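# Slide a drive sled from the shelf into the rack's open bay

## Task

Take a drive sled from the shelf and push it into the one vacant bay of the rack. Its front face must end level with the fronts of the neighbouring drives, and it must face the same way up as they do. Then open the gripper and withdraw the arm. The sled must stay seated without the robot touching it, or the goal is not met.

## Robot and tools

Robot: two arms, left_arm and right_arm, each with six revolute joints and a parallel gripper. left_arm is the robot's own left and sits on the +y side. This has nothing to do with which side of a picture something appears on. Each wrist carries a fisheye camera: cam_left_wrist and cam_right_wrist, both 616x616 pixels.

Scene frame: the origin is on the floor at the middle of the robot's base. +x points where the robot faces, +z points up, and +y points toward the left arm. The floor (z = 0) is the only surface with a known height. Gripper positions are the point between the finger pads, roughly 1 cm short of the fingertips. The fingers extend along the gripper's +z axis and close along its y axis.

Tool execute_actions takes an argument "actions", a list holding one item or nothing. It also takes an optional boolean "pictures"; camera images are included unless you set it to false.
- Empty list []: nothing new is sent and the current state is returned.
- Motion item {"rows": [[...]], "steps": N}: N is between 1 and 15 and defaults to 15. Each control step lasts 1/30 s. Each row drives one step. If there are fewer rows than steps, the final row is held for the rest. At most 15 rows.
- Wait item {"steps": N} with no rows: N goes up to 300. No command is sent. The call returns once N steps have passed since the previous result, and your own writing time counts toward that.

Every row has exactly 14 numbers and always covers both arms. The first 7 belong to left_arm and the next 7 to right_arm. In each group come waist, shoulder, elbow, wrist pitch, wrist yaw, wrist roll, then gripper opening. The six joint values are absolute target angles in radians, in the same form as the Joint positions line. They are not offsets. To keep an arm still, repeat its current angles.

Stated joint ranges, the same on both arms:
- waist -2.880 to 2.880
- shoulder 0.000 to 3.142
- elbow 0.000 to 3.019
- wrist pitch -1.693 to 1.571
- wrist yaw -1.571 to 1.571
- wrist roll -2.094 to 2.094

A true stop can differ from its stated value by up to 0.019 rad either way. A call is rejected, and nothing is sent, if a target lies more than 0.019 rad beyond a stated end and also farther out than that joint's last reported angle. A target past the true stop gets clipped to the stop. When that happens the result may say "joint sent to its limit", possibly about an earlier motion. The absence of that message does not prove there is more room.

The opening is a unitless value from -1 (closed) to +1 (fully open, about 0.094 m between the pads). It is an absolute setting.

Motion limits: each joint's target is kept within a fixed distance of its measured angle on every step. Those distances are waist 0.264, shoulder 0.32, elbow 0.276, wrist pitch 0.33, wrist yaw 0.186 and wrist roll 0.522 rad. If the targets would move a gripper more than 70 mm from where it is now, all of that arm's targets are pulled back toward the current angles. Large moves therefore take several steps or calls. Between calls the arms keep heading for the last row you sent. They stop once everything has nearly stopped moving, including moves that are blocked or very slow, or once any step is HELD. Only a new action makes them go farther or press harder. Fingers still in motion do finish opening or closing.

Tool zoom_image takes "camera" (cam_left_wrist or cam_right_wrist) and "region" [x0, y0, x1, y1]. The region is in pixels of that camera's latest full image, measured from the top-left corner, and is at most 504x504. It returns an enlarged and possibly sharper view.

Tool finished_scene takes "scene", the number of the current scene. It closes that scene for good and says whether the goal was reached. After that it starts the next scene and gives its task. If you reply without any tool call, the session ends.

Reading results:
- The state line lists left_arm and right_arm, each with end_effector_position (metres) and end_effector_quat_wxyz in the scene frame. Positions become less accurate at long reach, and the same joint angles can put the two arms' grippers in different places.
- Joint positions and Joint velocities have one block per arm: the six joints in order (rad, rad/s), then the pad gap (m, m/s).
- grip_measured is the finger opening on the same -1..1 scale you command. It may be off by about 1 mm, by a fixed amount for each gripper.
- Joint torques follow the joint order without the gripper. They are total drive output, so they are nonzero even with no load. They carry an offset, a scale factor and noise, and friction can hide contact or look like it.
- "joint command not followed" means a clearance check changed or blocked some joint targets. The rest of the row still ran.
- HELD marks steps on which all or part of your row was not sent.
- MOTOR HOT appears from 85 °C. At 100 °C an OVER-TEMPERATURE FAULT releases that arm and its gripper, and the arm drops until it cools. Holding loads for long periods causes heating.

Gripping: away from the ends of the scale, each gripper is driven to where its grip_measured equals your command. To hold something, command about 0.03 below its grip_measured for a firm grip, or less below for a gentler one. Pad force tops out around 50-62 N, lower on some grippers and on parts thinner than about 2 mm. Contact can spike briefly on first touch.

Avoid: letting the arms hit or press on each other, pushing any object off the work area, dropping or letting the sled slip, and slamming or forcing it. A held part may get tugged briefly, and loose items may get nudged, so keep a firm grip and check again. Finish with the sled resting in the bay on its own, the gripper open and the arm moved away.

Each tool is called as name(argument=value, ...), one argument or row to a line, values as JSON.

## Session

execute_actions(
  actions=[],
)

Scene clock: 0.00 s of 5400.00 s.
left_arm: end_effector_position=(+0.4112, -0.0301, +1.1190) grip_measured=+1.000 end_effector_quat_wxyz=(+0.616, +0.390, +0.680, -0.079) | right_arm: end_effector_position=(+0.5584, -0.1081, +1.0499) grip_measured=+1.000 end_effector_quat_wxyz=(+0.048, +0.730, -0.654, +0.190)
Joint positions: left_arm=[-2.659  2.144  0.574  1.37   0.011  0.46   0.094] | right_arm=[ 2.444  2.148  1.41  -0.708  0.443 -1.294  0.094]
Joint velocities: left_arm=[ 0.005  0.015 -0.007  0.007  0.022 -0.066  0.   ] | right_arm=[ 0.005 -0.015 -0.002  0.002  0.081 -0.007  0.   ]
Joint torques (N m, as the arm reports them, + toward a larger angle): no reading

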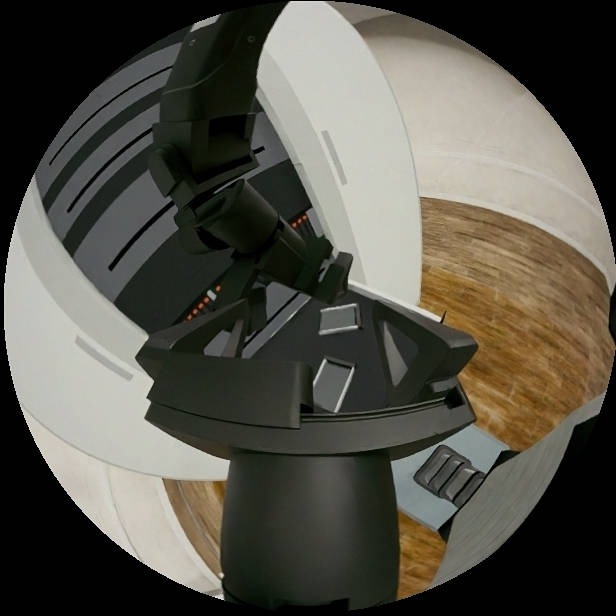

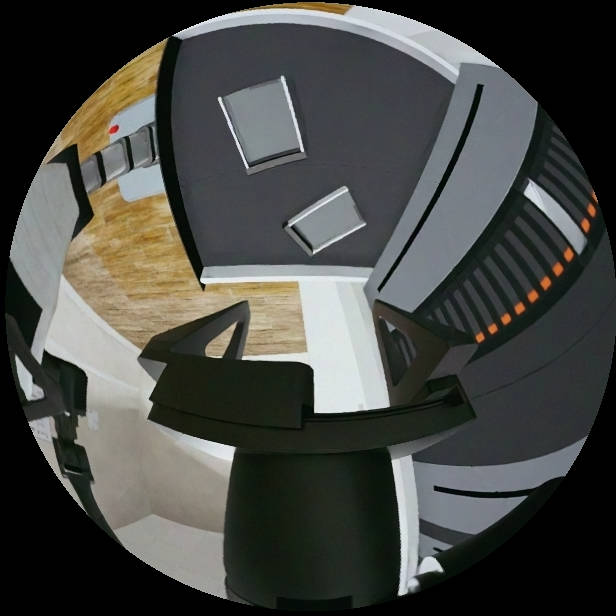

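execute_actions(
  actions=[
    {"rows":[[-2.659,2.144,0.574,1.37,0.011,0.46,1,2.2,2.0,1.2,-0.3,0.3,-1.294,1]],"steps":15},
  ],
)

execute_actions(
  actions=[
    {"rows":[[-2.4,1.9,0.574,1.0,0,0,1,1.6,1.6,0.6,0.6,0,-1.294,1]],"steps":15},
  ],
)

execute_actions(
  actions=[
    {"rows":[[-2.2,2.1,0.6,0.9,0,0,1,1.6,1.6,0.6,0.6,0,-1.294,1]],"steps":15},
  ],
)

Scene clock: 6.83 s of 5400.00 s.
left_arm: end_effector_position=(+0.4112, -0.0301, +1.1190) grip_measured=+1.000 end_effector_quat_wxyz=(+0.616, +0.390, +0.680, -0.079) | right_arm: end_effector_position=(+0.6086, -0.2563, +1.0885) grip_measured=+1.000 end_effector_quat_wxyz=(-0.103, +0.600, -0.761, +0.224)
Joint positions: left_arm=[-2.659  2.144  0.574  1.37   0.011  0.46   0.094] | right_arm=[ 2.154  1.987  1.215 -0.309  0.304 -1.294  0.094]
Joint velocities: left_arm=[-0.005 -0.005  0.012 -0.002  0.007 -0.081  0.   ] | right_arm=[ 0.161 -0.005  0.007  0.022 -0.066 -0.037  0.   ]
Joint torques (N m, as the arm reports them, + toward a larger angle): left_arm=[ -1.01 -12.78   1.35   2.16   0.    -0.08] | right_arm=[  4.44 -14.65   5.76   1.23  -0.13   0.09]
Steps of this call (steps 1 to 90: nothing new was sent; then 3.33 s passed at rest; steps 91 to 105: all 15 steps of this action). Readings (joint positions):
91: left_arm=[-2.659 2.144 0.574 1.370 0.011 0.460] | right_arm=[2.435 2.140 1.391 -0.666 0.402 -1.294]
92: left_arm=[-2.659 2.144 0.574 1.370 0.011 0.460] | right_arm=[2.425 2.124 1.357 -0.603 0.368 -1.294]
94: left_arm=[-2.659 2.144 0.574 1.370 0.011 0.460] | right_arm=[2.383 2.089 1.294 -0.501 0.329 -1.294]
98: left_arm=[-2.659 2.144 0.574 1.370 0.011 0.460] | right_arm=[2.254 2.029 1.222 -0.356 0.304 -1.294]
105: the state above

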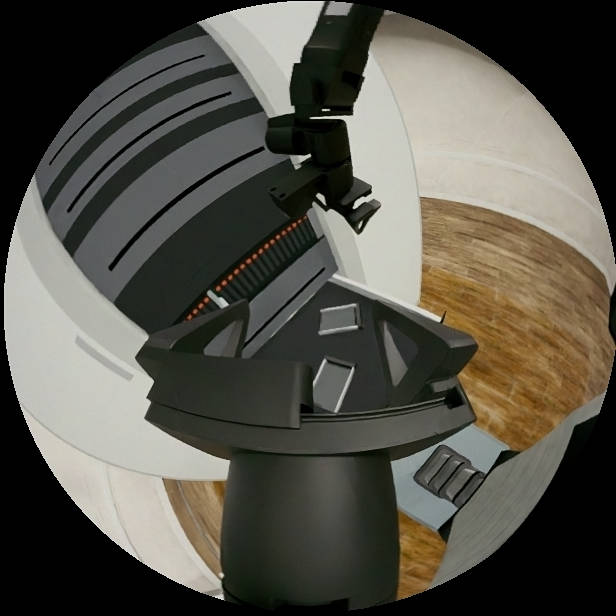

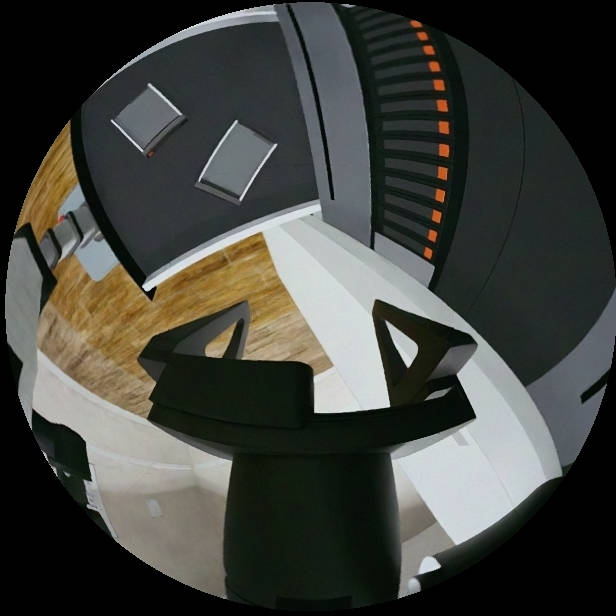

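Scene clock: 7.33 s of 5400.00 s.
left_arm: end_effector_position=(+0.4914, +0.0963, +1.1547) grip_measured=+1.000 end_effector_quat_wxyz=(+0.562, +0.142, +0.808, -0.109) | right_arm: end_effector_position=(+0.4953, -0.4902, +1.2060) grip_measured=+1.000 end_effector_quat_wxyz=(-0.331, +0.376, -0.782, +0.371)
Joint positions: left_arm=[-2.386  1.887  0.572  1.011 -0.003  0.037  0.094] | right_arm=[ 1.646  1.595  0.655  0.483  0.005 -1.294  0.094]
Joint velocities: left_arm=[-0.132  0.073 -0.002 -0.042  0.022 -0.168  0.   ] | right_arm=[-1.46  -0.142 -0.779  1.707  0.051 -0.007  0.   ]
Joint torques (N m, as the arm reports them, + toward a larger angle): left_arm=[ -1.07 -11.99   3.04   1.68   0.09  -0.15] | right_arm=[ 4.8  -9.02  6.05  1.42 -0.32  0.13]
Steps of this call (steps 1 to 15: all 15 steps of this action). Readings (joint positions):
1: left_arm=[-2.649 2.133 0.574 1.332 0.013 0.423] | right_arm=[2.150 1.977 1.198 -0.277 0.263 -1.294]
2: left_arm=[-2.629 2.111 0.573 1.267 0.013 0.380] | right_arm=[2.145 1.956 1.162 -0.231 0.219 -1.294]
4: left_arm=[-2.559 2.054 0.572 1.159 0.011 0.298] | right_arm=[2.111 1.894 1.079 -0.149 0.135 -1.294]
8: left_arm=[-2.402 1.926 0.572 1.032 -0.001 0.135] | right_arm=[1.984 1.741 0.911 0.037 0.041 -1.294]
15: the state above

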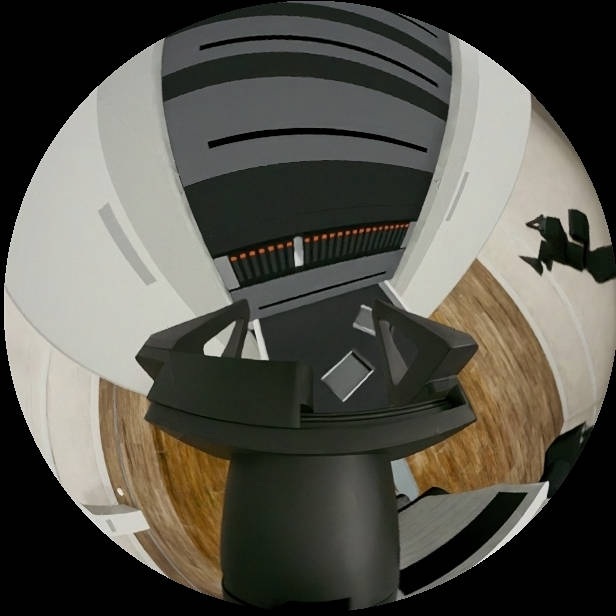

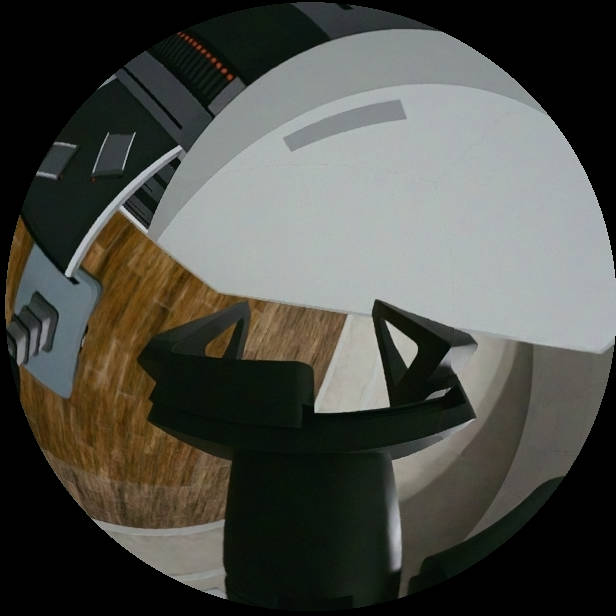

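Scene clock: 7.83 s of 5400.00 s.
left_arm: end_effector_position=(+0.4637, +0.2011, +1.0151) grip_measured=+1.000 end_effector_quat_wxyz=(+0.422, +0.066, +0.903, -0.047) | right_arm: end_effector_position=(+0.4762, -0.5091, +1.2090) grip_measured=+1.000 end_effector_quat_wxyz=(-0.338, +0.353, -0.777, +0.397)
Joint positions: left_arm=[-2.188  2.126  0.59   0.9   -0.001  0.014  0.094] | right_arm=[ 1.598  1.592  0.605  0.585  0.002 -1.294  0.094]
Joint velocities: left_arm=[-0.073 -0.122 -0.007 -0.002  0.037 -0.051  0.   ] | right_arm=[-0.005 -0.005  0.002  0.002 -0.007  0.007  0.   ]
Joint torques (N m, as the arm reports them, + toward a larger angle): left_arm=[ -1.24 -14.68   1.95   1.88   0.06  -0.18] | right_arm=[ 0.46 -8.13  5.82  2.31 -0.13  0.14]
Steps of this call (steps 1 to 15: all 15 steps of this action). Readings (joint positions):
1: left_arm=[-2.383 1.897 0.573 1.003 0.001 0.036] | right_arm=[1.603 1.592 0.633 0.527 0.005 -1.294]
2: left_arm=[-2.371 1.913 0.576 0.991 0.002 0.035] | right_arm=[1.573 1.592 0.619 0.551 0.006 -1.294]
4: left_arm=[-2.325 1.966 0.583 0.966 0.002 0.032] | right_arm=[1.554 1.592 0.607 0.571 0.006 -1.294]
8: left_arm=[-2.210 2.093 0.589 0.916 -0.000 0.021] | right_arm=[1.583 1.592 0.605 0.584 0.003 -1.294]
15: the state above

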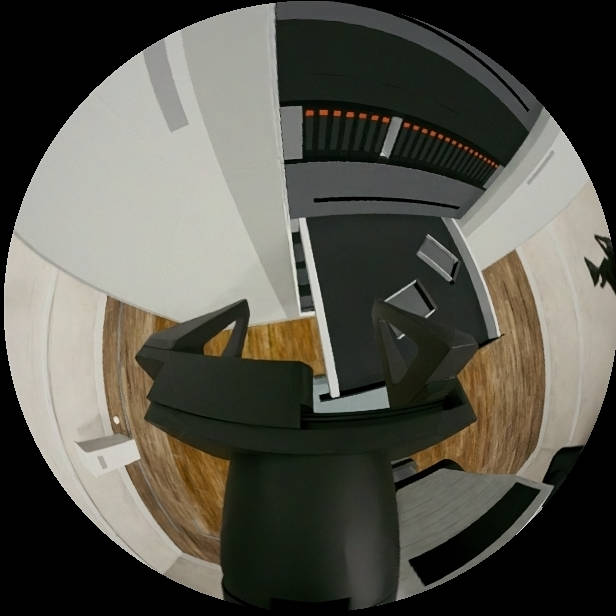

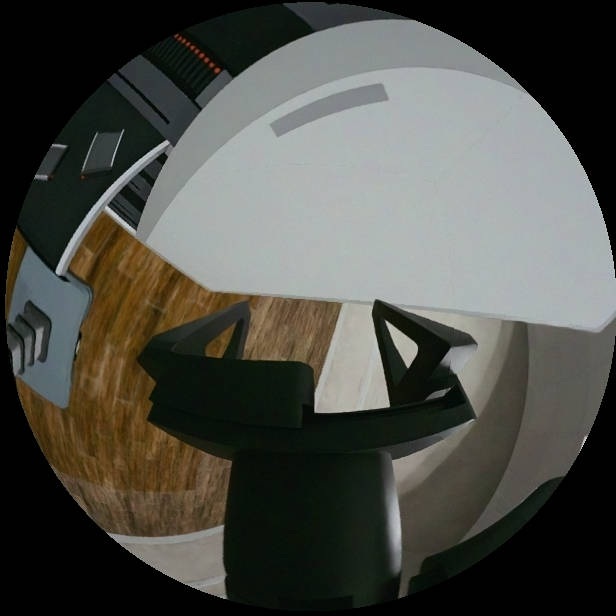

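execute_actions(
  actions=[
    {"rows":[[-2.5,2.2,0.65,0.9,0,0,1,1.6,1.6,0.6,0.6,0,-1.294,1]],"steps":15},
  ],
)

Scene clock: 11.30 s of 5400.00 s.
left_arm: end_effector_position=(+0.4224, +0.0404, +0.9996) grip_measured=+1.000 end_effector_quat_wxyz=(+0.406, +0.210, +0.880, -0.126) | right_arm: end_effector_position=(+0.4762, -0.5091, +1.2090) grip_measured=+1.000 end_effector_quat_wxyz=(-0.338, +0.353, -0.777, +0.397)
Joint positions: left_arm=[-2.519  2.201  0.649  0.9    0.003  0.012  0.094] | right_arm=[ 1.598  1.592  0.605  0.585  0.002 -1.294  0.094]
Joint velocities: left_arm=[ 0.23  -0.015 -0.012 -0.017 -0.051 -0.095  0.   ] | right_arm=[ 0.005 -0.015 -0.002 -0.007 -0.066 -0.081  0.   ]
Joint torques (N m, as the arm reports them, + toward a larger angle): left_arm=[ -0.33 -13.87   1.15   1.94  -0.11  -0.17] | right_arm=[ 0.66 -8.63  5.58  2.37 -0.16  0.13]
Steps of this call (steps 1 to 30: the robot went on to your last target; steps 31 to 89: nothing new was sent; steps 90 to 104: all 15 steps of this action). Readings (joint positions):
90: left_arm=[-2.202 2.119 0.592 0.900 -0.006 0.012] | right_arm=[1.598 1.592 0.605 0.585 0.002 -1.294]
91: left_arm=[-2.225 2.126 0.597 0.900 -0.007 0.012] | right_arm=[1.598 1.592 0.605 0.585 0.002 -1.294]
93: left_arm=[-2.303 2.147 0.613 0.900 -0.007 0.012] | right_arm=[1.598 1.592 0.605 0.585 0.002 -1.294]
97: left_arm=[-2.487 2.191 0.647 0.900 0.001 0.012] | right_arm=[1.598 1.592 0.605 0.585 0.002 -1.294]
104: the state above

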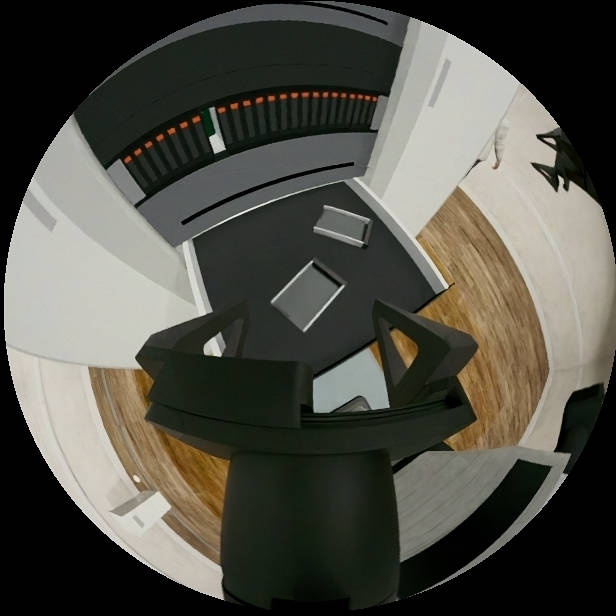

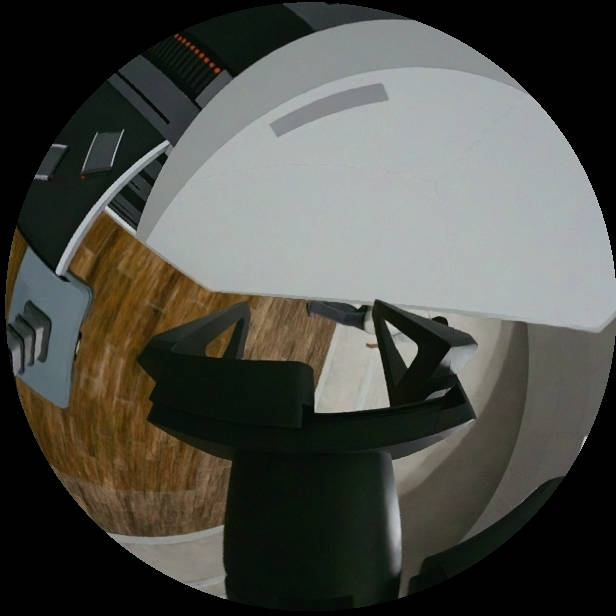

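zoom_image(
  camera="cam_left_wrist",
  region=[240,180,420,350],
)

Region (240, 180, 420, 350) of cam_left_wrist's 616x616 image, scaled by 2.800, with more detail than that image has.

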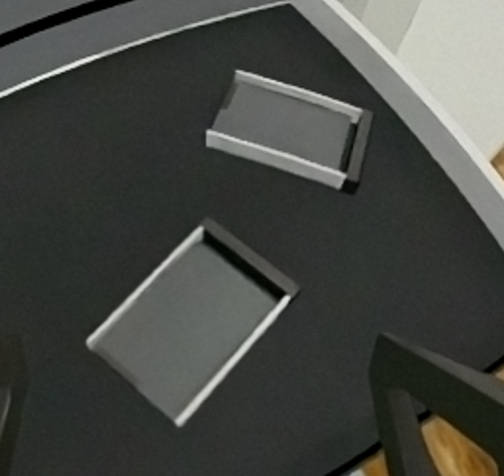

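execute_actions(
  actions=[
    {"rows":[[-1.7,1.7,0.6,0.6,0,0,1,1.9,2.0,0.9,0.4,-0.5,-0.3,1]],"steps":15},
  ],
)

execute_actions(
  actions=[
    {"rows":[[-1.6,1.6,0.6,0.6,0,0,1,2.05,2.35,1.1,0.3,-0.68,0,1]],"steps":15},
  ],
)

execute_actions(
  actions=[
    {"rows":[[-1.6,1.6,0.6,0.6,0,0,1,2.05,2.35,1.1,0.3,-0.68,0,1]],"steps":8},
  ],
)

Scene clock: 38.27 s of 5400.00 s.
left_arm: end_effector_position=(+0.5209, +0.3295, +1.1545) grip_measured=+1.000 end_effector_quat_wxyz=(+0.490, -0.042, +0.871, +0.013) | right_arm: end_effector_position=(+0.5621, -0.2563, +1.0621) grip_measured=+1.000 end_effector_quat_wxyz=(-0.417, +0.247, -0.865, -0.128)
Joint positions: left_arm=[-1.941  1.735  0.613  0.641  0.006  0.012  0.094] | right_arm=[ 1.93   2.022  0.882  0.404 -0.5   -0.466  0.094]
Joint velocities: left_arm=[ 1.519 -0.474  0.012 -0.095  0.007 -0.007  0.   ] | right_arm=[ 0.093  0.142  0.017 -0.168 -0.007  0.96   0.   ]
Joint torques (N m, as the arm reports them, + toward a larger angle): left_arm=[ -0.43 -10.3    3.6    1.43  -0.15  -0.1 ] | right_arm=[ -1.98 -16.     5.92   1.66  -0.34   0.21]
Steps of this call (steps 1 to 30: the robot went on to your last target; steps 31 to 90: nothing new was sent; then 23.47 s passed at rest; steps 91 to 105: all 15 steps of this action). Readings (joint positions):
91: left_arm=[-2.494 2.190 0.647 0.868 0.005 0.012] | right_arm=[1.604 1.600 0.613 0.572 -0.030 -1.261]
92: left_arm=[-2.477 2.166 0.641 0.821 0.006 0.012] | right_arm=[1.617 1.620 0.632 0.552 -0.067 -1.223]
94: left_arm=[-2.417 2.101 0.623 0.754 0.006 0.012] | right_arm=[1.665 1.683 0.684 0.520 -0.143 -1.147]
98: left_arm=[-2.265 1.947 0.613 0.685 0.006 0.012] | right_arm=[1.780 1.839 0.792 0.469 -0.345 -0.953]
105: the state above

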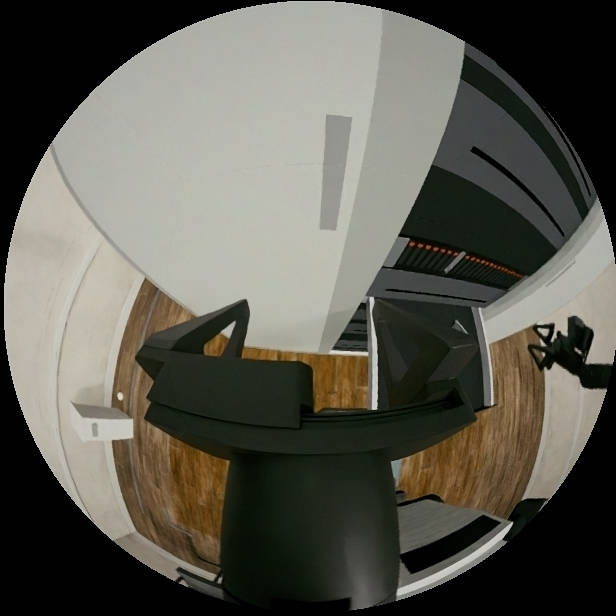

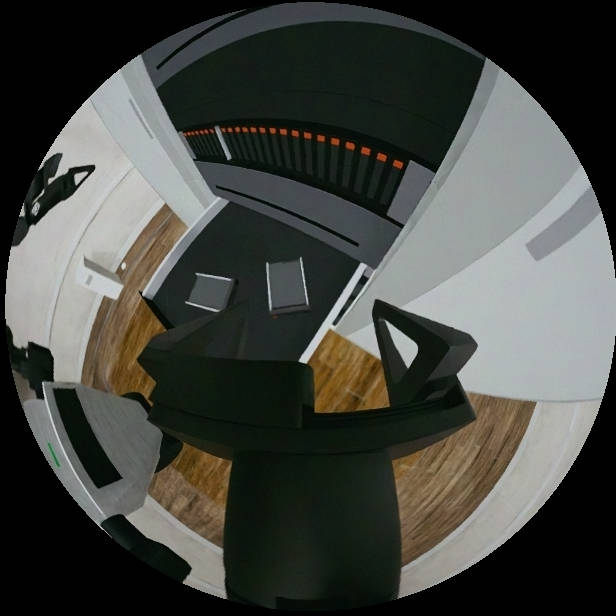

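Scene clock: 38.77 s of 5400.00 s.
left_arm: end_effector_position=(+0.4765, +0.5124, +1.2108) grip_measured=+1.000 end_effector_quat_wxyz=(+0.515, -0.184, +0.829, +0.119) | right_arm: end_effector_position=(+0.5334, -0.1489, +0.9261) grip_measured=+1.000 end_effector_quat_wxyz=(-0.245, +0.111, -0.903, -0.336)
Joint positions: left_arm=[-1.591  1.598  0.604  0.609 -0.002  0.009  0.094] | right_arm=[ 2.065  2.379  1.09   0.3   -0.678 -0.038  0.094]
Joint velocities: left_arm=[-0.112  0.005 -0.071 -0.037  0.022 -0.037  0.   ] | right_arm=[-0.044 -0.112  0.017 -0.007  0.037  0.198  0.   ]
Joint torques (N m, as the arm reports them, + toward a larger angle): left_arm=[ -0.06 -11.14   4.87   1.74   0.05  -0.14] | right_arm=[  0.35 -18.06   3.46   1.25  -0.57   0.09]
Steps of this call (steps 1 to 15: all 15 steps of this action). Readings (joint positions):
1: left_arm=[-1.888 1.718 0.613 0.638 0.005 0.012] | right_arm=[1.935 2.039 0.892 0.392 -0.548 -0.422]
2: left_arm=[-1.835 1.702 0.613 0.633 0.005 0.012] | right_arm=[1.941 2.064 0.918 0.380 -0.589 -0.380]
4: left_arm=[-1.731 1.670 0.613 0.625 0.004 0.012] | right_arm=[1.964 2.143 0.987 0.359 -0.639 -0.300]
8: left_arm=[-1.574 1.611 0.611 0.613 -0.004 0.010] | right_arm=[2.025 2.305 1.092 0.324 -0.674 -0.144]
15: the state above

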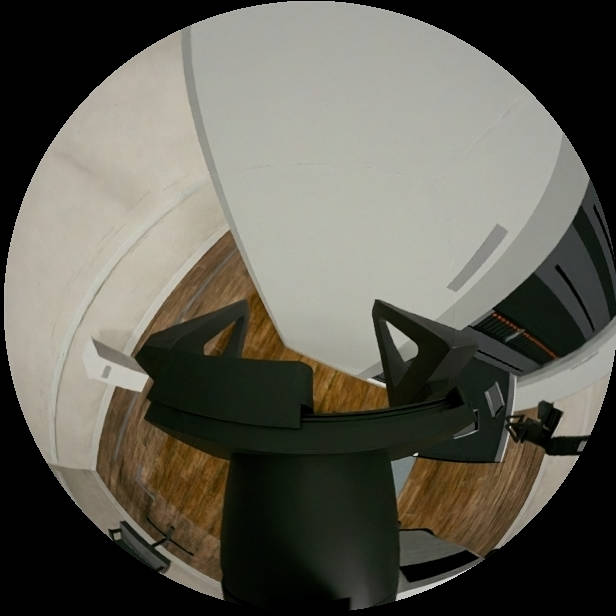

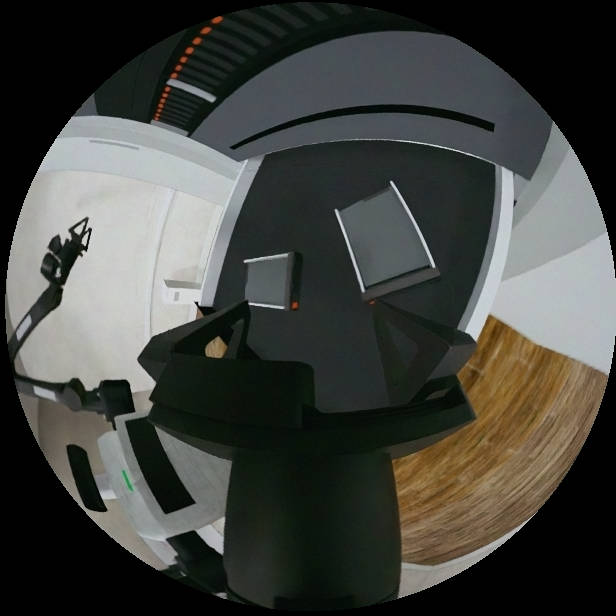

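Scene clock: 39.03 s of 5400.00 s.
left_arm: end_effector_position=(+0.4763, +0.5099, +1.2095) grip_measured=+1.000 end_effector_quat_wxyz=(+0.514, -0.183, +0.830, +0.118) | right_arm: end_effector_position=(+0.5448, -0.1522, +0.9418) grip_measured=+1.000 end_effector_quat_wxyz=(-0.256, +0.103, -0.901, -0.336)
Joint positions: left_arm=[-1.595  1.598  0.601  0.608 -0.002  0.009  0.094] | right_arm=[ 2.059  2.349  1.09   0.3   -0.678 -0.015  0.094]
Joint velocities: left_arm=[-0.005 -0.005 -0.002 -0.002  0.066 -0.051  0.   ] | right_arm=[-0.005 -0.024  0.012 -0.017 -0.037 -0.022  0.   ]
Joint torques (N m, as the arm reports them, + toward a larger angle): left_arm=[ -0.47 -10.9    4.75   1.74   0.07  -0.14] | right_arm=[  0.55 -15.38   4.03   1.01  -0.56   0.14]
Steps of this call (steps 1 to 8: all 8 steps of this action). Readings (joint positions):
1: left_arm=[-1.594 1.598 0.602 0.609 -0.002 0.009] | right_arm=[2.064 2.374 1.090 0.300 -0.678 -0.032]
2: left_arm=[-1.595 1.598 0.602 0.608 -0.002 0.009] | right_arm=[2.062 2.369 1.090 0.300 -0.678 -0.028]
4: left_arm=[-1.595 1.598 0.601 0.608 -0.002 0.009] | right_arm=[2.060 2.359 1.090 0.300 -0.678 -0.022]
8: the state above

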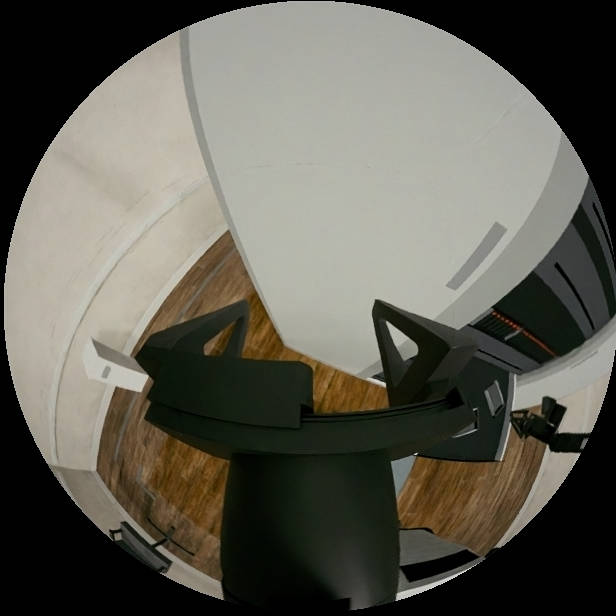

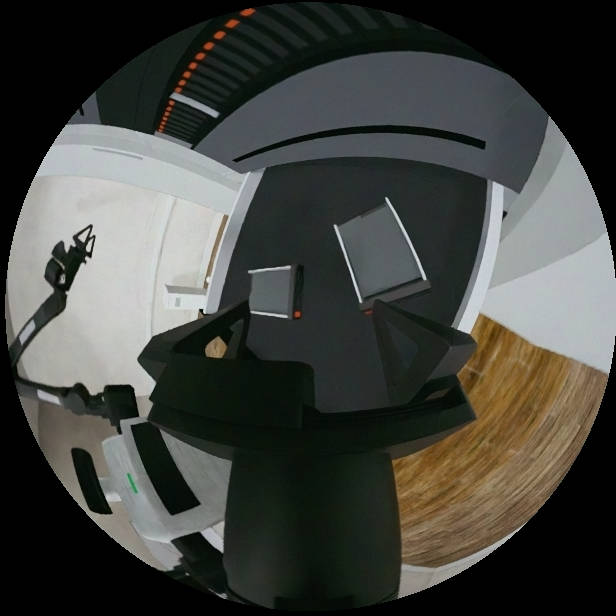

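execute_actions(
  actions=[
    {"rows":[[-1.6,1.6,0.6,0.6,0,0,1,2.03,2.35,1.12,0.3,-0.62,-0.6,1]],"steps":15},
  ],
)

Scene clock: 55.20 s of 5400.00 s.
left_arm: end_effector_position=(+0.4763, +0.5099, +1.2095) grip_measured=+1.000 end_effector_quat_wxyz=(+0.514, -0.183, +0.830, +0.118) | right_arm: end_effector_position=(+0.5541, -0.1736, +0.9374) grip_measured=+1.000 end_effector_quat_wxyz=(-0.338, +0.331, -0.852, -0.224)
Joint positions: left_arm=[-1.595  1.598  0.601  0.608 -0.002  0.009  0.094] | right_arm=[ 2.035  2.349  1.097  0.3   -0.623 -0.568  0.094]
Joint velocities: left_arm=[-0.005 -0.005  0.002 -0.002 -0.007  0.007  0.   ] | right_arm=[-0.005 -0.005  0.002 -0.012 -0.051 -0.139  0.   ]
Joint torques (N m, as the arm reports them, + toward a larger angle): left_arm=[ -0.58 -10.89   4.77   1.75   0.06  -0.14] | right_arm=[  0.9  -15.77   4.9    1.1   -0.36  -0.12]
Steps of this call (steps 1 to 15: the robot went on to your last target; steps 16 to 90: nothing new was sent; then 12.67 s passed at rest; steps 91 to 105: all 15 steps of this action). Readings (joint positions):
91: left_arm=[-1.595 1.598 0.601 0.608 -0.002 0.009] | right_arm=[2.059 2.349 1.091 0.300 -0.650 -0.097]
92: left_arm=[-1.595 1.598 0.601 0.608 -0.002 0.009] | right_arm=[2.057 2.349 1.091 0.300 -0.633 -0.193]
94: left_arm=[-1.595 1.598 0.601 0.608 -0.002 0.009] | right_arm=[2.050 2.349 1.093 0.300 -0.625 -0.337]
98: left_arm=[-1.595 1.598 0.601 0.608 -0.002 0.009] | right_arm=[2.037 2.349 1.097 0.300 -0.623 -0.487]
105: the state above

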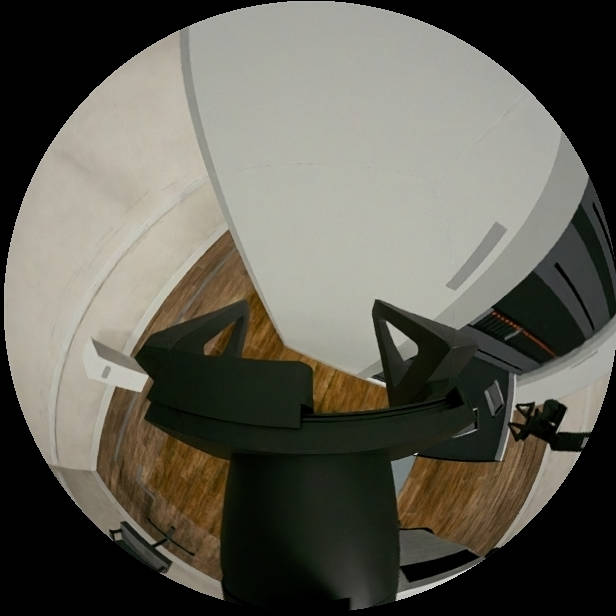

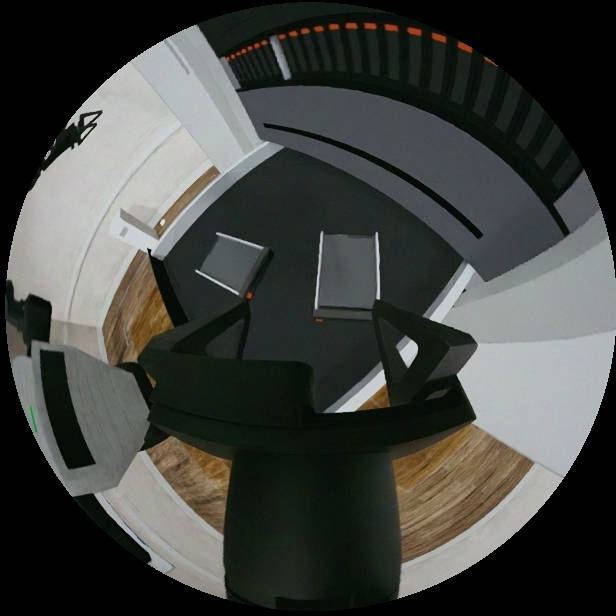

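execute_actions(
  actions=[
    {"rows":[[-1.6,1.6,0.6,0.6,0,0,1,2.06,2.54,1.36,0.29,-0.62,-0.75,1]],"steps":15},
  ],
)

Scene clock: 69.27 s of 5400.00 s.
left_arm: end_effector_position=(+0.4763, +0.5099, +1.2095) grip_measured=+1.000 end_effector_quat_wxyz=(+0.514, -0.183, +0.830, +0.118) | right_arm: end_effector_position=(+0.6245, -0.1609, +0.8886) grip_measured=+1.000 end_effector_quat_wxyz=(-0.382, +0.413, -0.806, -0.182)
Joint positions: left_arm=[-1.595  1.598  0.601  0.608 -0.002  0.009  0.094] | right_arm=[ 2.053  2.539  1.362  0.293 -0.619 -0.734  0.094]
Joint velocities: left_arm=[-0.005 -0.005 -0.012 -0.017 -0.007 -0.037  0.   ] | right_arm=[-0.005  0.005 -0.002  0.002 -0.051 -0.11   0.   ]
Joint torques (N m, as the arm reports them, + toward a larger angle): left_arm=[ -0.54 -10.92   4.78   1.75   0.06  -0.13] | right_arm=[  2.34 -18.04   3.57   1.04  -0.51  -0.12]
Steps of this call (steps 1 to 30: the robot went on to your last target; steps 31 to 90: nothing new was sent; then 10.57 s passed at rest; steps 91 to 105: all 15 steps of this action). Readings (joint positions):
91: left_arm=[-1.595 1.598 0.601 0.608 -0.002 0.009] | right_arm=[2.036 2.360 1.116 0.296 -0.625 -0.610]
92: left_arm=[-1.595 1.598 0.601 0.608 -0.002 0.009] | right_arm=[2.037 2.389 1.162 0.293 -0.626 -0.633]
94: left_arm=[-1.595 1.598 0.601 0.608 -0.002 0.009] | right_arm=[2.042 2.470 1.286 0.293 -0.623 -0.671]
98: left_arm=[-1.595 1.598 0.601 0.608 -0.002 0.009] | right_arm=[2.050 2.537 1.368 0.293 -0.619 -0.711]
105: the state above

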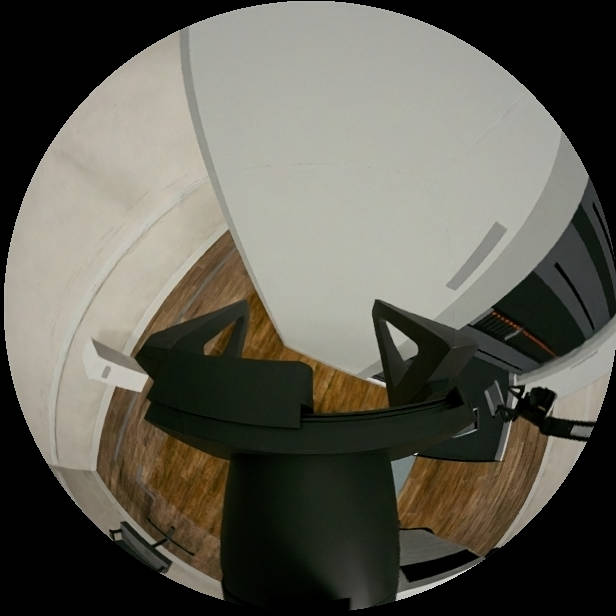

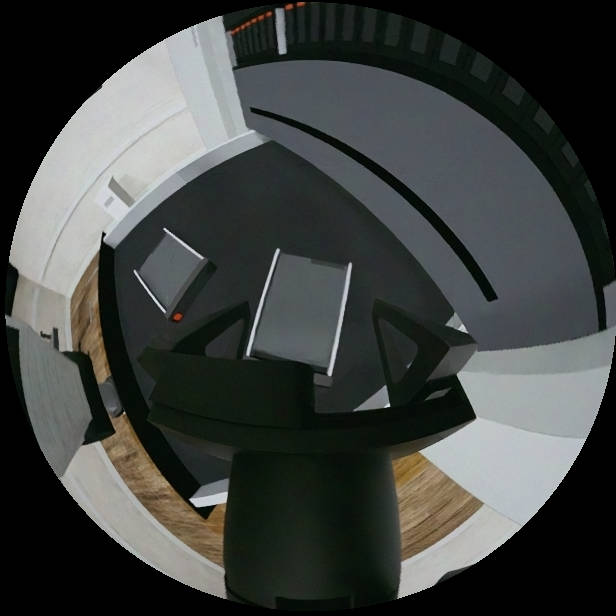

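execute_actions(
  actions=[
    {"rows":[[-1.6,1.6,0.6,0.6,0,0,1,2.08,2.535,1.265,0.48,-0.51,-0.59,1]],"steps":15},
  ],
)

Scene clock: 85.13 s of 5400.00 s.
left_arm: end_effector_position=(+0.4763, +0.5099, +1.2095) grip_measured=+1.000 end_effector_quat_wxyz=(+0.514, -0.183, +0.830, +0.118) | right_arm: end_effector_position=(+0.6105, -0.1630, +0.8864) grip_measured=+1.000 end_effector_quat_wxyz=(-0.396, +0.364, -0.830, -0.149)
Joint positions: left_arm=[-1.595  1.598  0.601  0.608 -0.002  0.009  0.094] | right_arm=[ 2.074  2.53   1.266  0.467 -0.513 -0.606  0.094]
Joint velocities: left_arm=[ 0.005 -0.005 -0.002 -0.012  0.066  0.007  0.   ] | right_arm=[-0.005 -0.005  0.002  0.017 -0.022 -0.037  0.   ]
Joint torques (N m, as the arm reports them, + toward a larger angle): left_arm=[ -0.48 -10.9    4.77   1.73   0.07  -0.14] | right_arm=[  2.04 -16.94   2.96   1.9   -0.25   0.17]
Steps of this call (steps 1 to 15: the robot went on to your last target; steps 16 to 90: nothing new was sent; then 12.37 s passed at rest; steps 91 to 105: all 15 steps of this action). Readings (joint positions):
91: left_arm=[-1.595 1.598 0.601 0.608 -0.002 0.009] | right_arm=[2.055 2.537 1.347 0.335 -0.562 -0.716]
92: left_arm=[-1.595 1.598 0.601 0.608 -0.002 0.009] | right_arm=[2.057 2.534 1.324 0.391 -0.530 -0.692]
94: left_arm=[-1.595 1.598 0.601 0.608 -0.002 0.009] | right_arm=[2.061 2.529 1.288 0.443 -0.516 -0.659]
98: left_arm=[-1.595 1.598 0.601 0.608 -0.002 0.009] | right_arm=[2.071 2.530 1.266 0.459 -0.514 -0.625]
105: the state above

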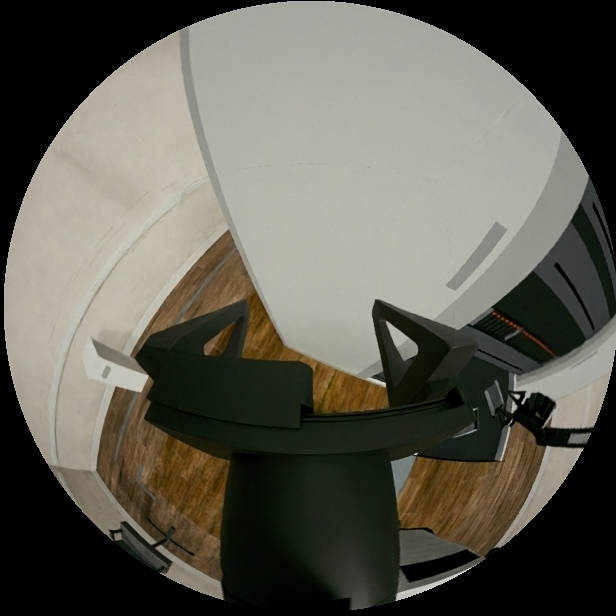

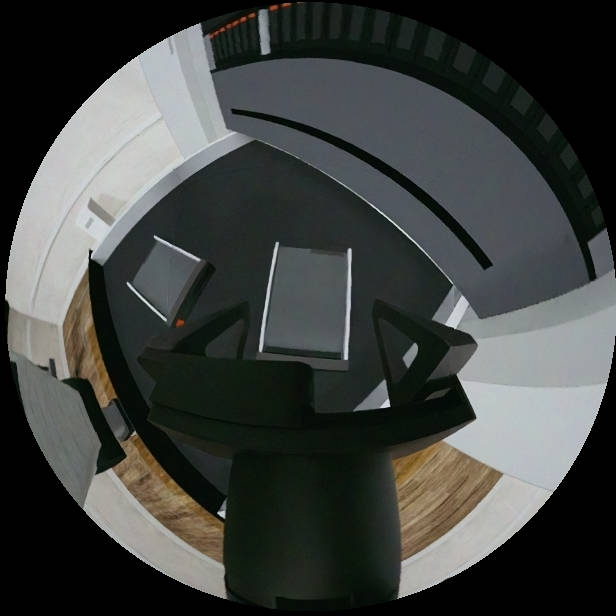

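execute_actions(
  actions=[],
)

Scene clock: 113.47 s of 5400.00 s.
left_arm: end_effector_position=(+0.4763, +0.5099, +1.2095) grip_measured=+1.000 end_effector_quat_wxyz=(+0.514, -0.183, +0.830, +0.118) | right_arm: end_effector_position=(+0.6105, -0.1630, +0.8864) grip_measured=+1.000 end_effector_quat_wxyz=(-0.395, +0.361, -0.831, -0.150)
Joint positions: left_arm=[-1.595  1.598  0.601  0.608 -0.002  0.009  0.094] | right_arm=[ 2.074  2.53   1.266  0.467 -0.513 -0.6    0.094]
Joint velocities: left_arm=[-0.024  0.005 -0.007  0.007  0.007  0.007  0.   ] | right_arm=[-0.005  0.015 -0.012  0.007 -0.051 -0.037  0.   ]
Joint torques (N m, as the arm reports them, + toward a larger angle): left_arm=[ -0.53 -10.77   4.76   1.75   0.07  -0.14] | right_arm=[  1.84 -16.69   3.06   1.79  -0.26   0.19]
Steps of this call (steps 1 to 15: the robot went on to your last target; steps 16 to 90: nothing new was sent; then 25.33 s passed at rest). Readings (joint positions):
1: left_arm=[-1.595 1.598 0.601 0.608 -0.002 0.009] | right_arm=[2.074 2.530 1.266 0.467 -0.513 -0.605]
2: left_arm=[-1.595 1.598 0.601 0.608 -0.002 0.009] | right_arm=[2.074 2.530 1.266 0.467 -0.513 -0.604]
4: left_arm=[-1.595 1.598 0.601 0.608 -0.002 0.009] | right_arm=[2.074 2.530 1.266 0.467 -0.513 -0.603]
8: left_arm=[-1.595 1.598 0.601 0.608 -0.002 0.009] | right_arm=[2.074 2.530 1.266 0.467 -0.513 -0.602]
90: the state above
All arms were judged still, so your last target was given up. Only a new action makes them travel on or press farther. Fingers that are still opening or closing keep moving.

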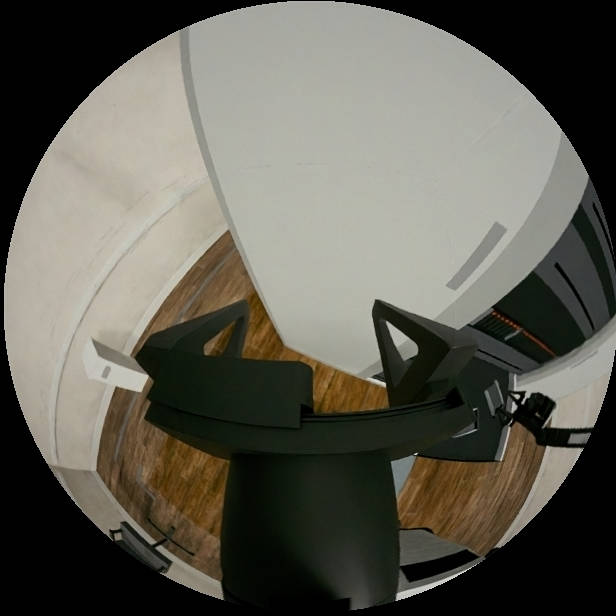

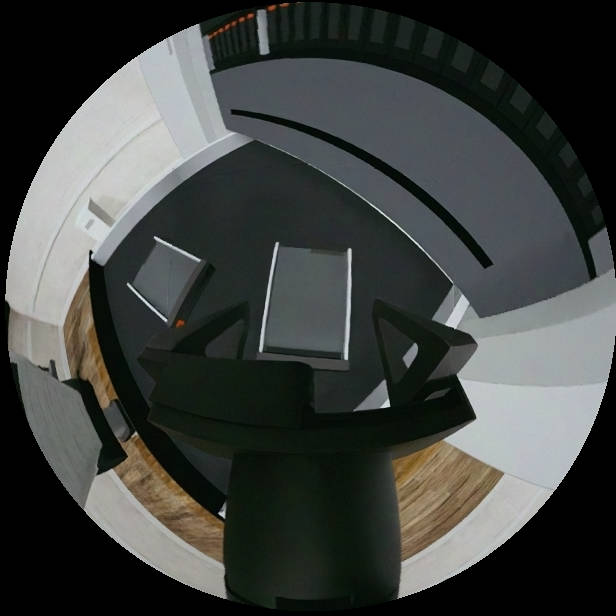

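execute_actions(
  actions=[
    {"rows":[[-1.6,1.6,0.6,0.6,0,0,1,2.072,2.55,1.267,0.49,-0.51,-0.58,1],[-1.6,1.6,0.6,0.6,0,0,1,2.066,2.57,1.27,0.51,-0.51,-0.57,1],[-1.6,1.6,0.6,0.6,0,0,1,2.06,2.585,1.275,0.53,-0.51,-0.56,1]],"steps":15},
  ],
)

Scene clock: 130.27 s of 5400.00 s.
left_arm: end_effector_position=(+0.4763, +0.5099, +1.2095) grip_measured=+1.000 end_effector_quat_wxyz=(+0.514, -0.183, +0.830, +0.118) | right_arm: end_effector_position=(+0.6012, -0.1647, +0.8677) grip_measured=+1.000 end_effector_quat_wxyz=(-0.396, +0.349, -0.836, -0.153)
Joint positions: left_arm=[-1.595  1.598  0.601  0.608 -0.002  0.009  0.094] | right_arm=[ 2.071  2.573  1.266  0.515 -0.513 -0.572  0.094]
Joint velocities: left_arm=[ 0.024  0.005 -0.002 -0.007 -0.022 -0.007  0.   ] | right_arm=[-0.005 -0.005  0.007  0.007 -0.022 -0.007  0.   ]
Joint torques (N m, as the arm reports them, + toward a larger angle): left_arm=[ -0.54 -10.78   4.78   1.76   0.06  -0.14] | right_arm=[  0.94 -16.22   3.58   1.87  -0.25   0.16]
Steps of this call (steps 1 to 90: nothing new was sent; then 13.30 s passed at rest; steps 91 to 105: all 15 steps of this action). Readings (joint positions):
91: left_arm=[-1.595 1.598 0.601 0.608 -0.002 0.009] | right_arm=[2.074 2.530 1.266 0.469 -0.513 -0.599]
92: left_arm=[-1.595 1.598 0.601 0.608 -0.002 0.009] | right_arm=[2.074 2.532 1.266 0.476 -0.513 -0.595]
94: left_arm=[-1.595 1.598 0.601 0.608 -0.002 0.009] | right_arm=[2.074 2.539 1.266 0.503 -0.513 -0.587]
98: left_arm=[-1.595 1.598 0.601 0.608 -0.002 0.009] | right_arm=[2.072 2.560 1.266 0.515 -0.513 -0.577]
105: the state above

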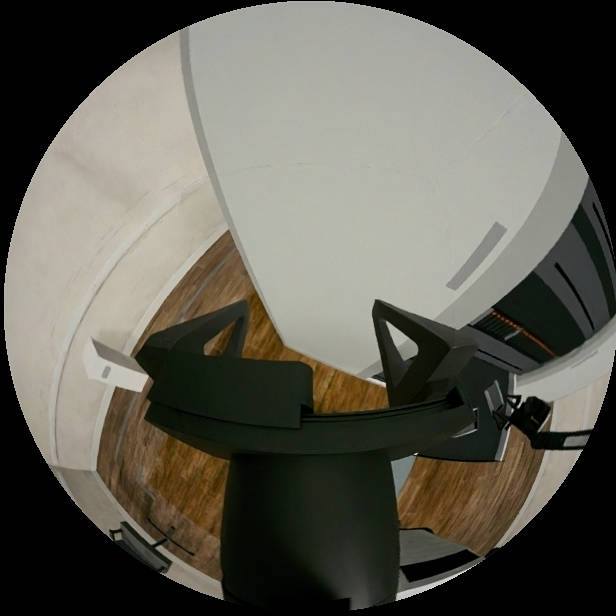

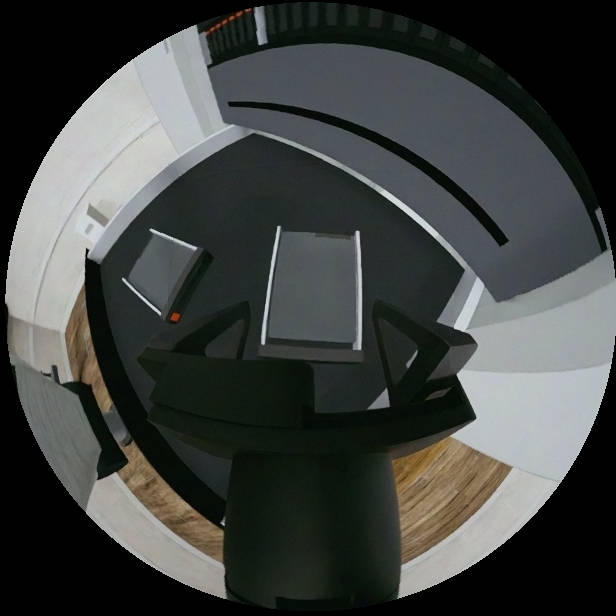

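execute_actions(
  actions=[
    {"rows":[[-1.6,1.6,0.6,0.6,0,0,1,2.058,2.595,1.285,0.53,-0.51,-0.565,1],[-1.6,1.6,0.6,0.6,0,0,1,2.056,2.615,1.3,0.54,-0.51,-0.565,1],[-1.6,1.6,0.6,0.6,0,0,1,2.055,2.63,1.315,0.55,-0.51,-0.565,1],[-1.6,1.6,0.6,0.6,0,0,1,2.055,2.645,1.322,0.56,-0.51,-0.565,1]],"steps":15},
  ],
)

Scene clock: 134.90 s of 5400.00 s.
left_arm: end_effector_position=(+0.4763, +0.5099, +1.2095) grip_measured=+1.000 end_effector_quat_wxyz=(+0.514, -0.183, +0.830, +0.118) | right_arm: end_effector_position=(+0.6124, -0.1654, +0.8628) grip_measured=+1.000 end_effector_quat_wxyz=(-0.413, +0.351, -0.827, -0.146)
Joint positions: left_arm=[-1.595  1.598  0.601  0.608 -0.002  0.009  0.094] | right_arm=[ 2.069  2.604  1.299  0.555 -0.514 -0.575  0.094]
Joint velocities: left_arm=[-0.015 -0.015  0.002 -0.002  0.051  0.066  0.   ] | right_arm=[-0.005 -0.005 -0.002 -0.007  0.007 -0.051  0.   ]
Joint torques (N m, as the arm reports them, + toward a larger angle): left_arm=[ -0.58 -10.75   4.77   1.72   0.06  -0.14] | right_arm=[ -0.13 -14.04   4.85   1.56  -0.18   0.17]
Steps of this call (steps 1 to 15: the robot went on to your last target; steps 16 to 90: nothing new was sent; then 1.13 s passed at rest; steps 91 to 105: all 15 steps of this action). Readings (joint positions):
91: left_arm=[-1.595 1.598 0.601 0.608 -0.002 0.009] | right_arm=[2.071 2.573 1.266 0.517 -0.513 -0.571]
92: left_arm=[-1.595 1.598 0.601 0.608 -0.002 0.009] | right_arm=[2.071 2.575 1.268 0.519 -0.513 -0.571]
94: left_arm=[-1.595 1.598 0.601 0.608 -0.002 0.009] | right_arm=[2.070 2.588 1.281 0.532 -0.513 -0.571]
98: left_arm=[-1.595 1.598 0.601 0.608 -0.002 0.009] | right_arm=[2.069 2.603 1.298 0.555 -0.514 -0.575]
105: the state above

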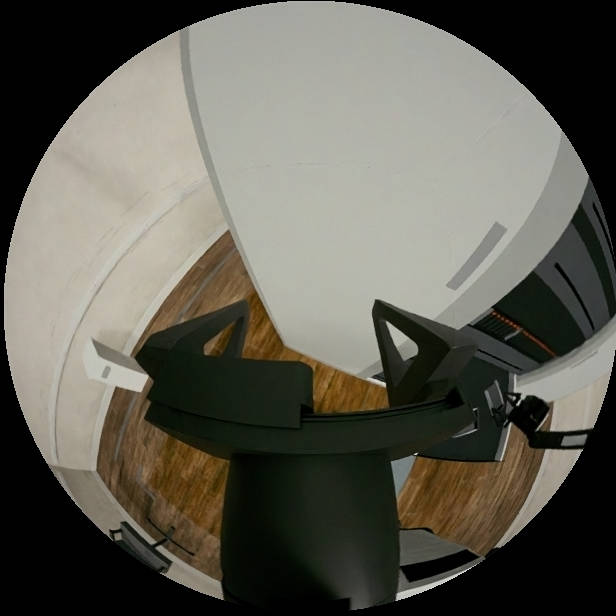

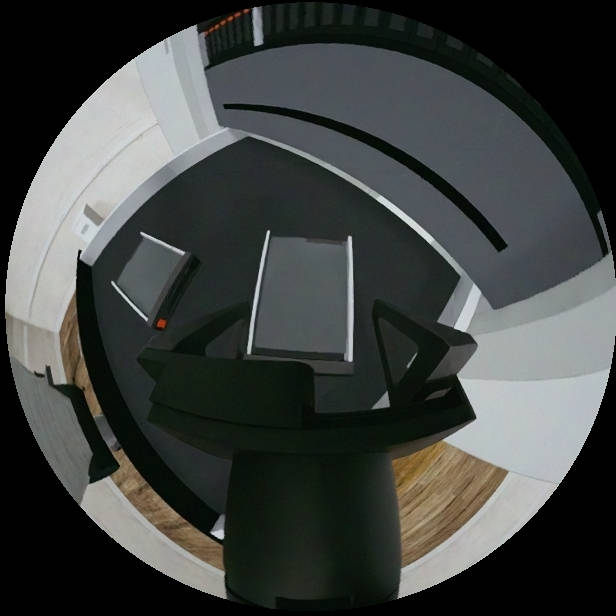

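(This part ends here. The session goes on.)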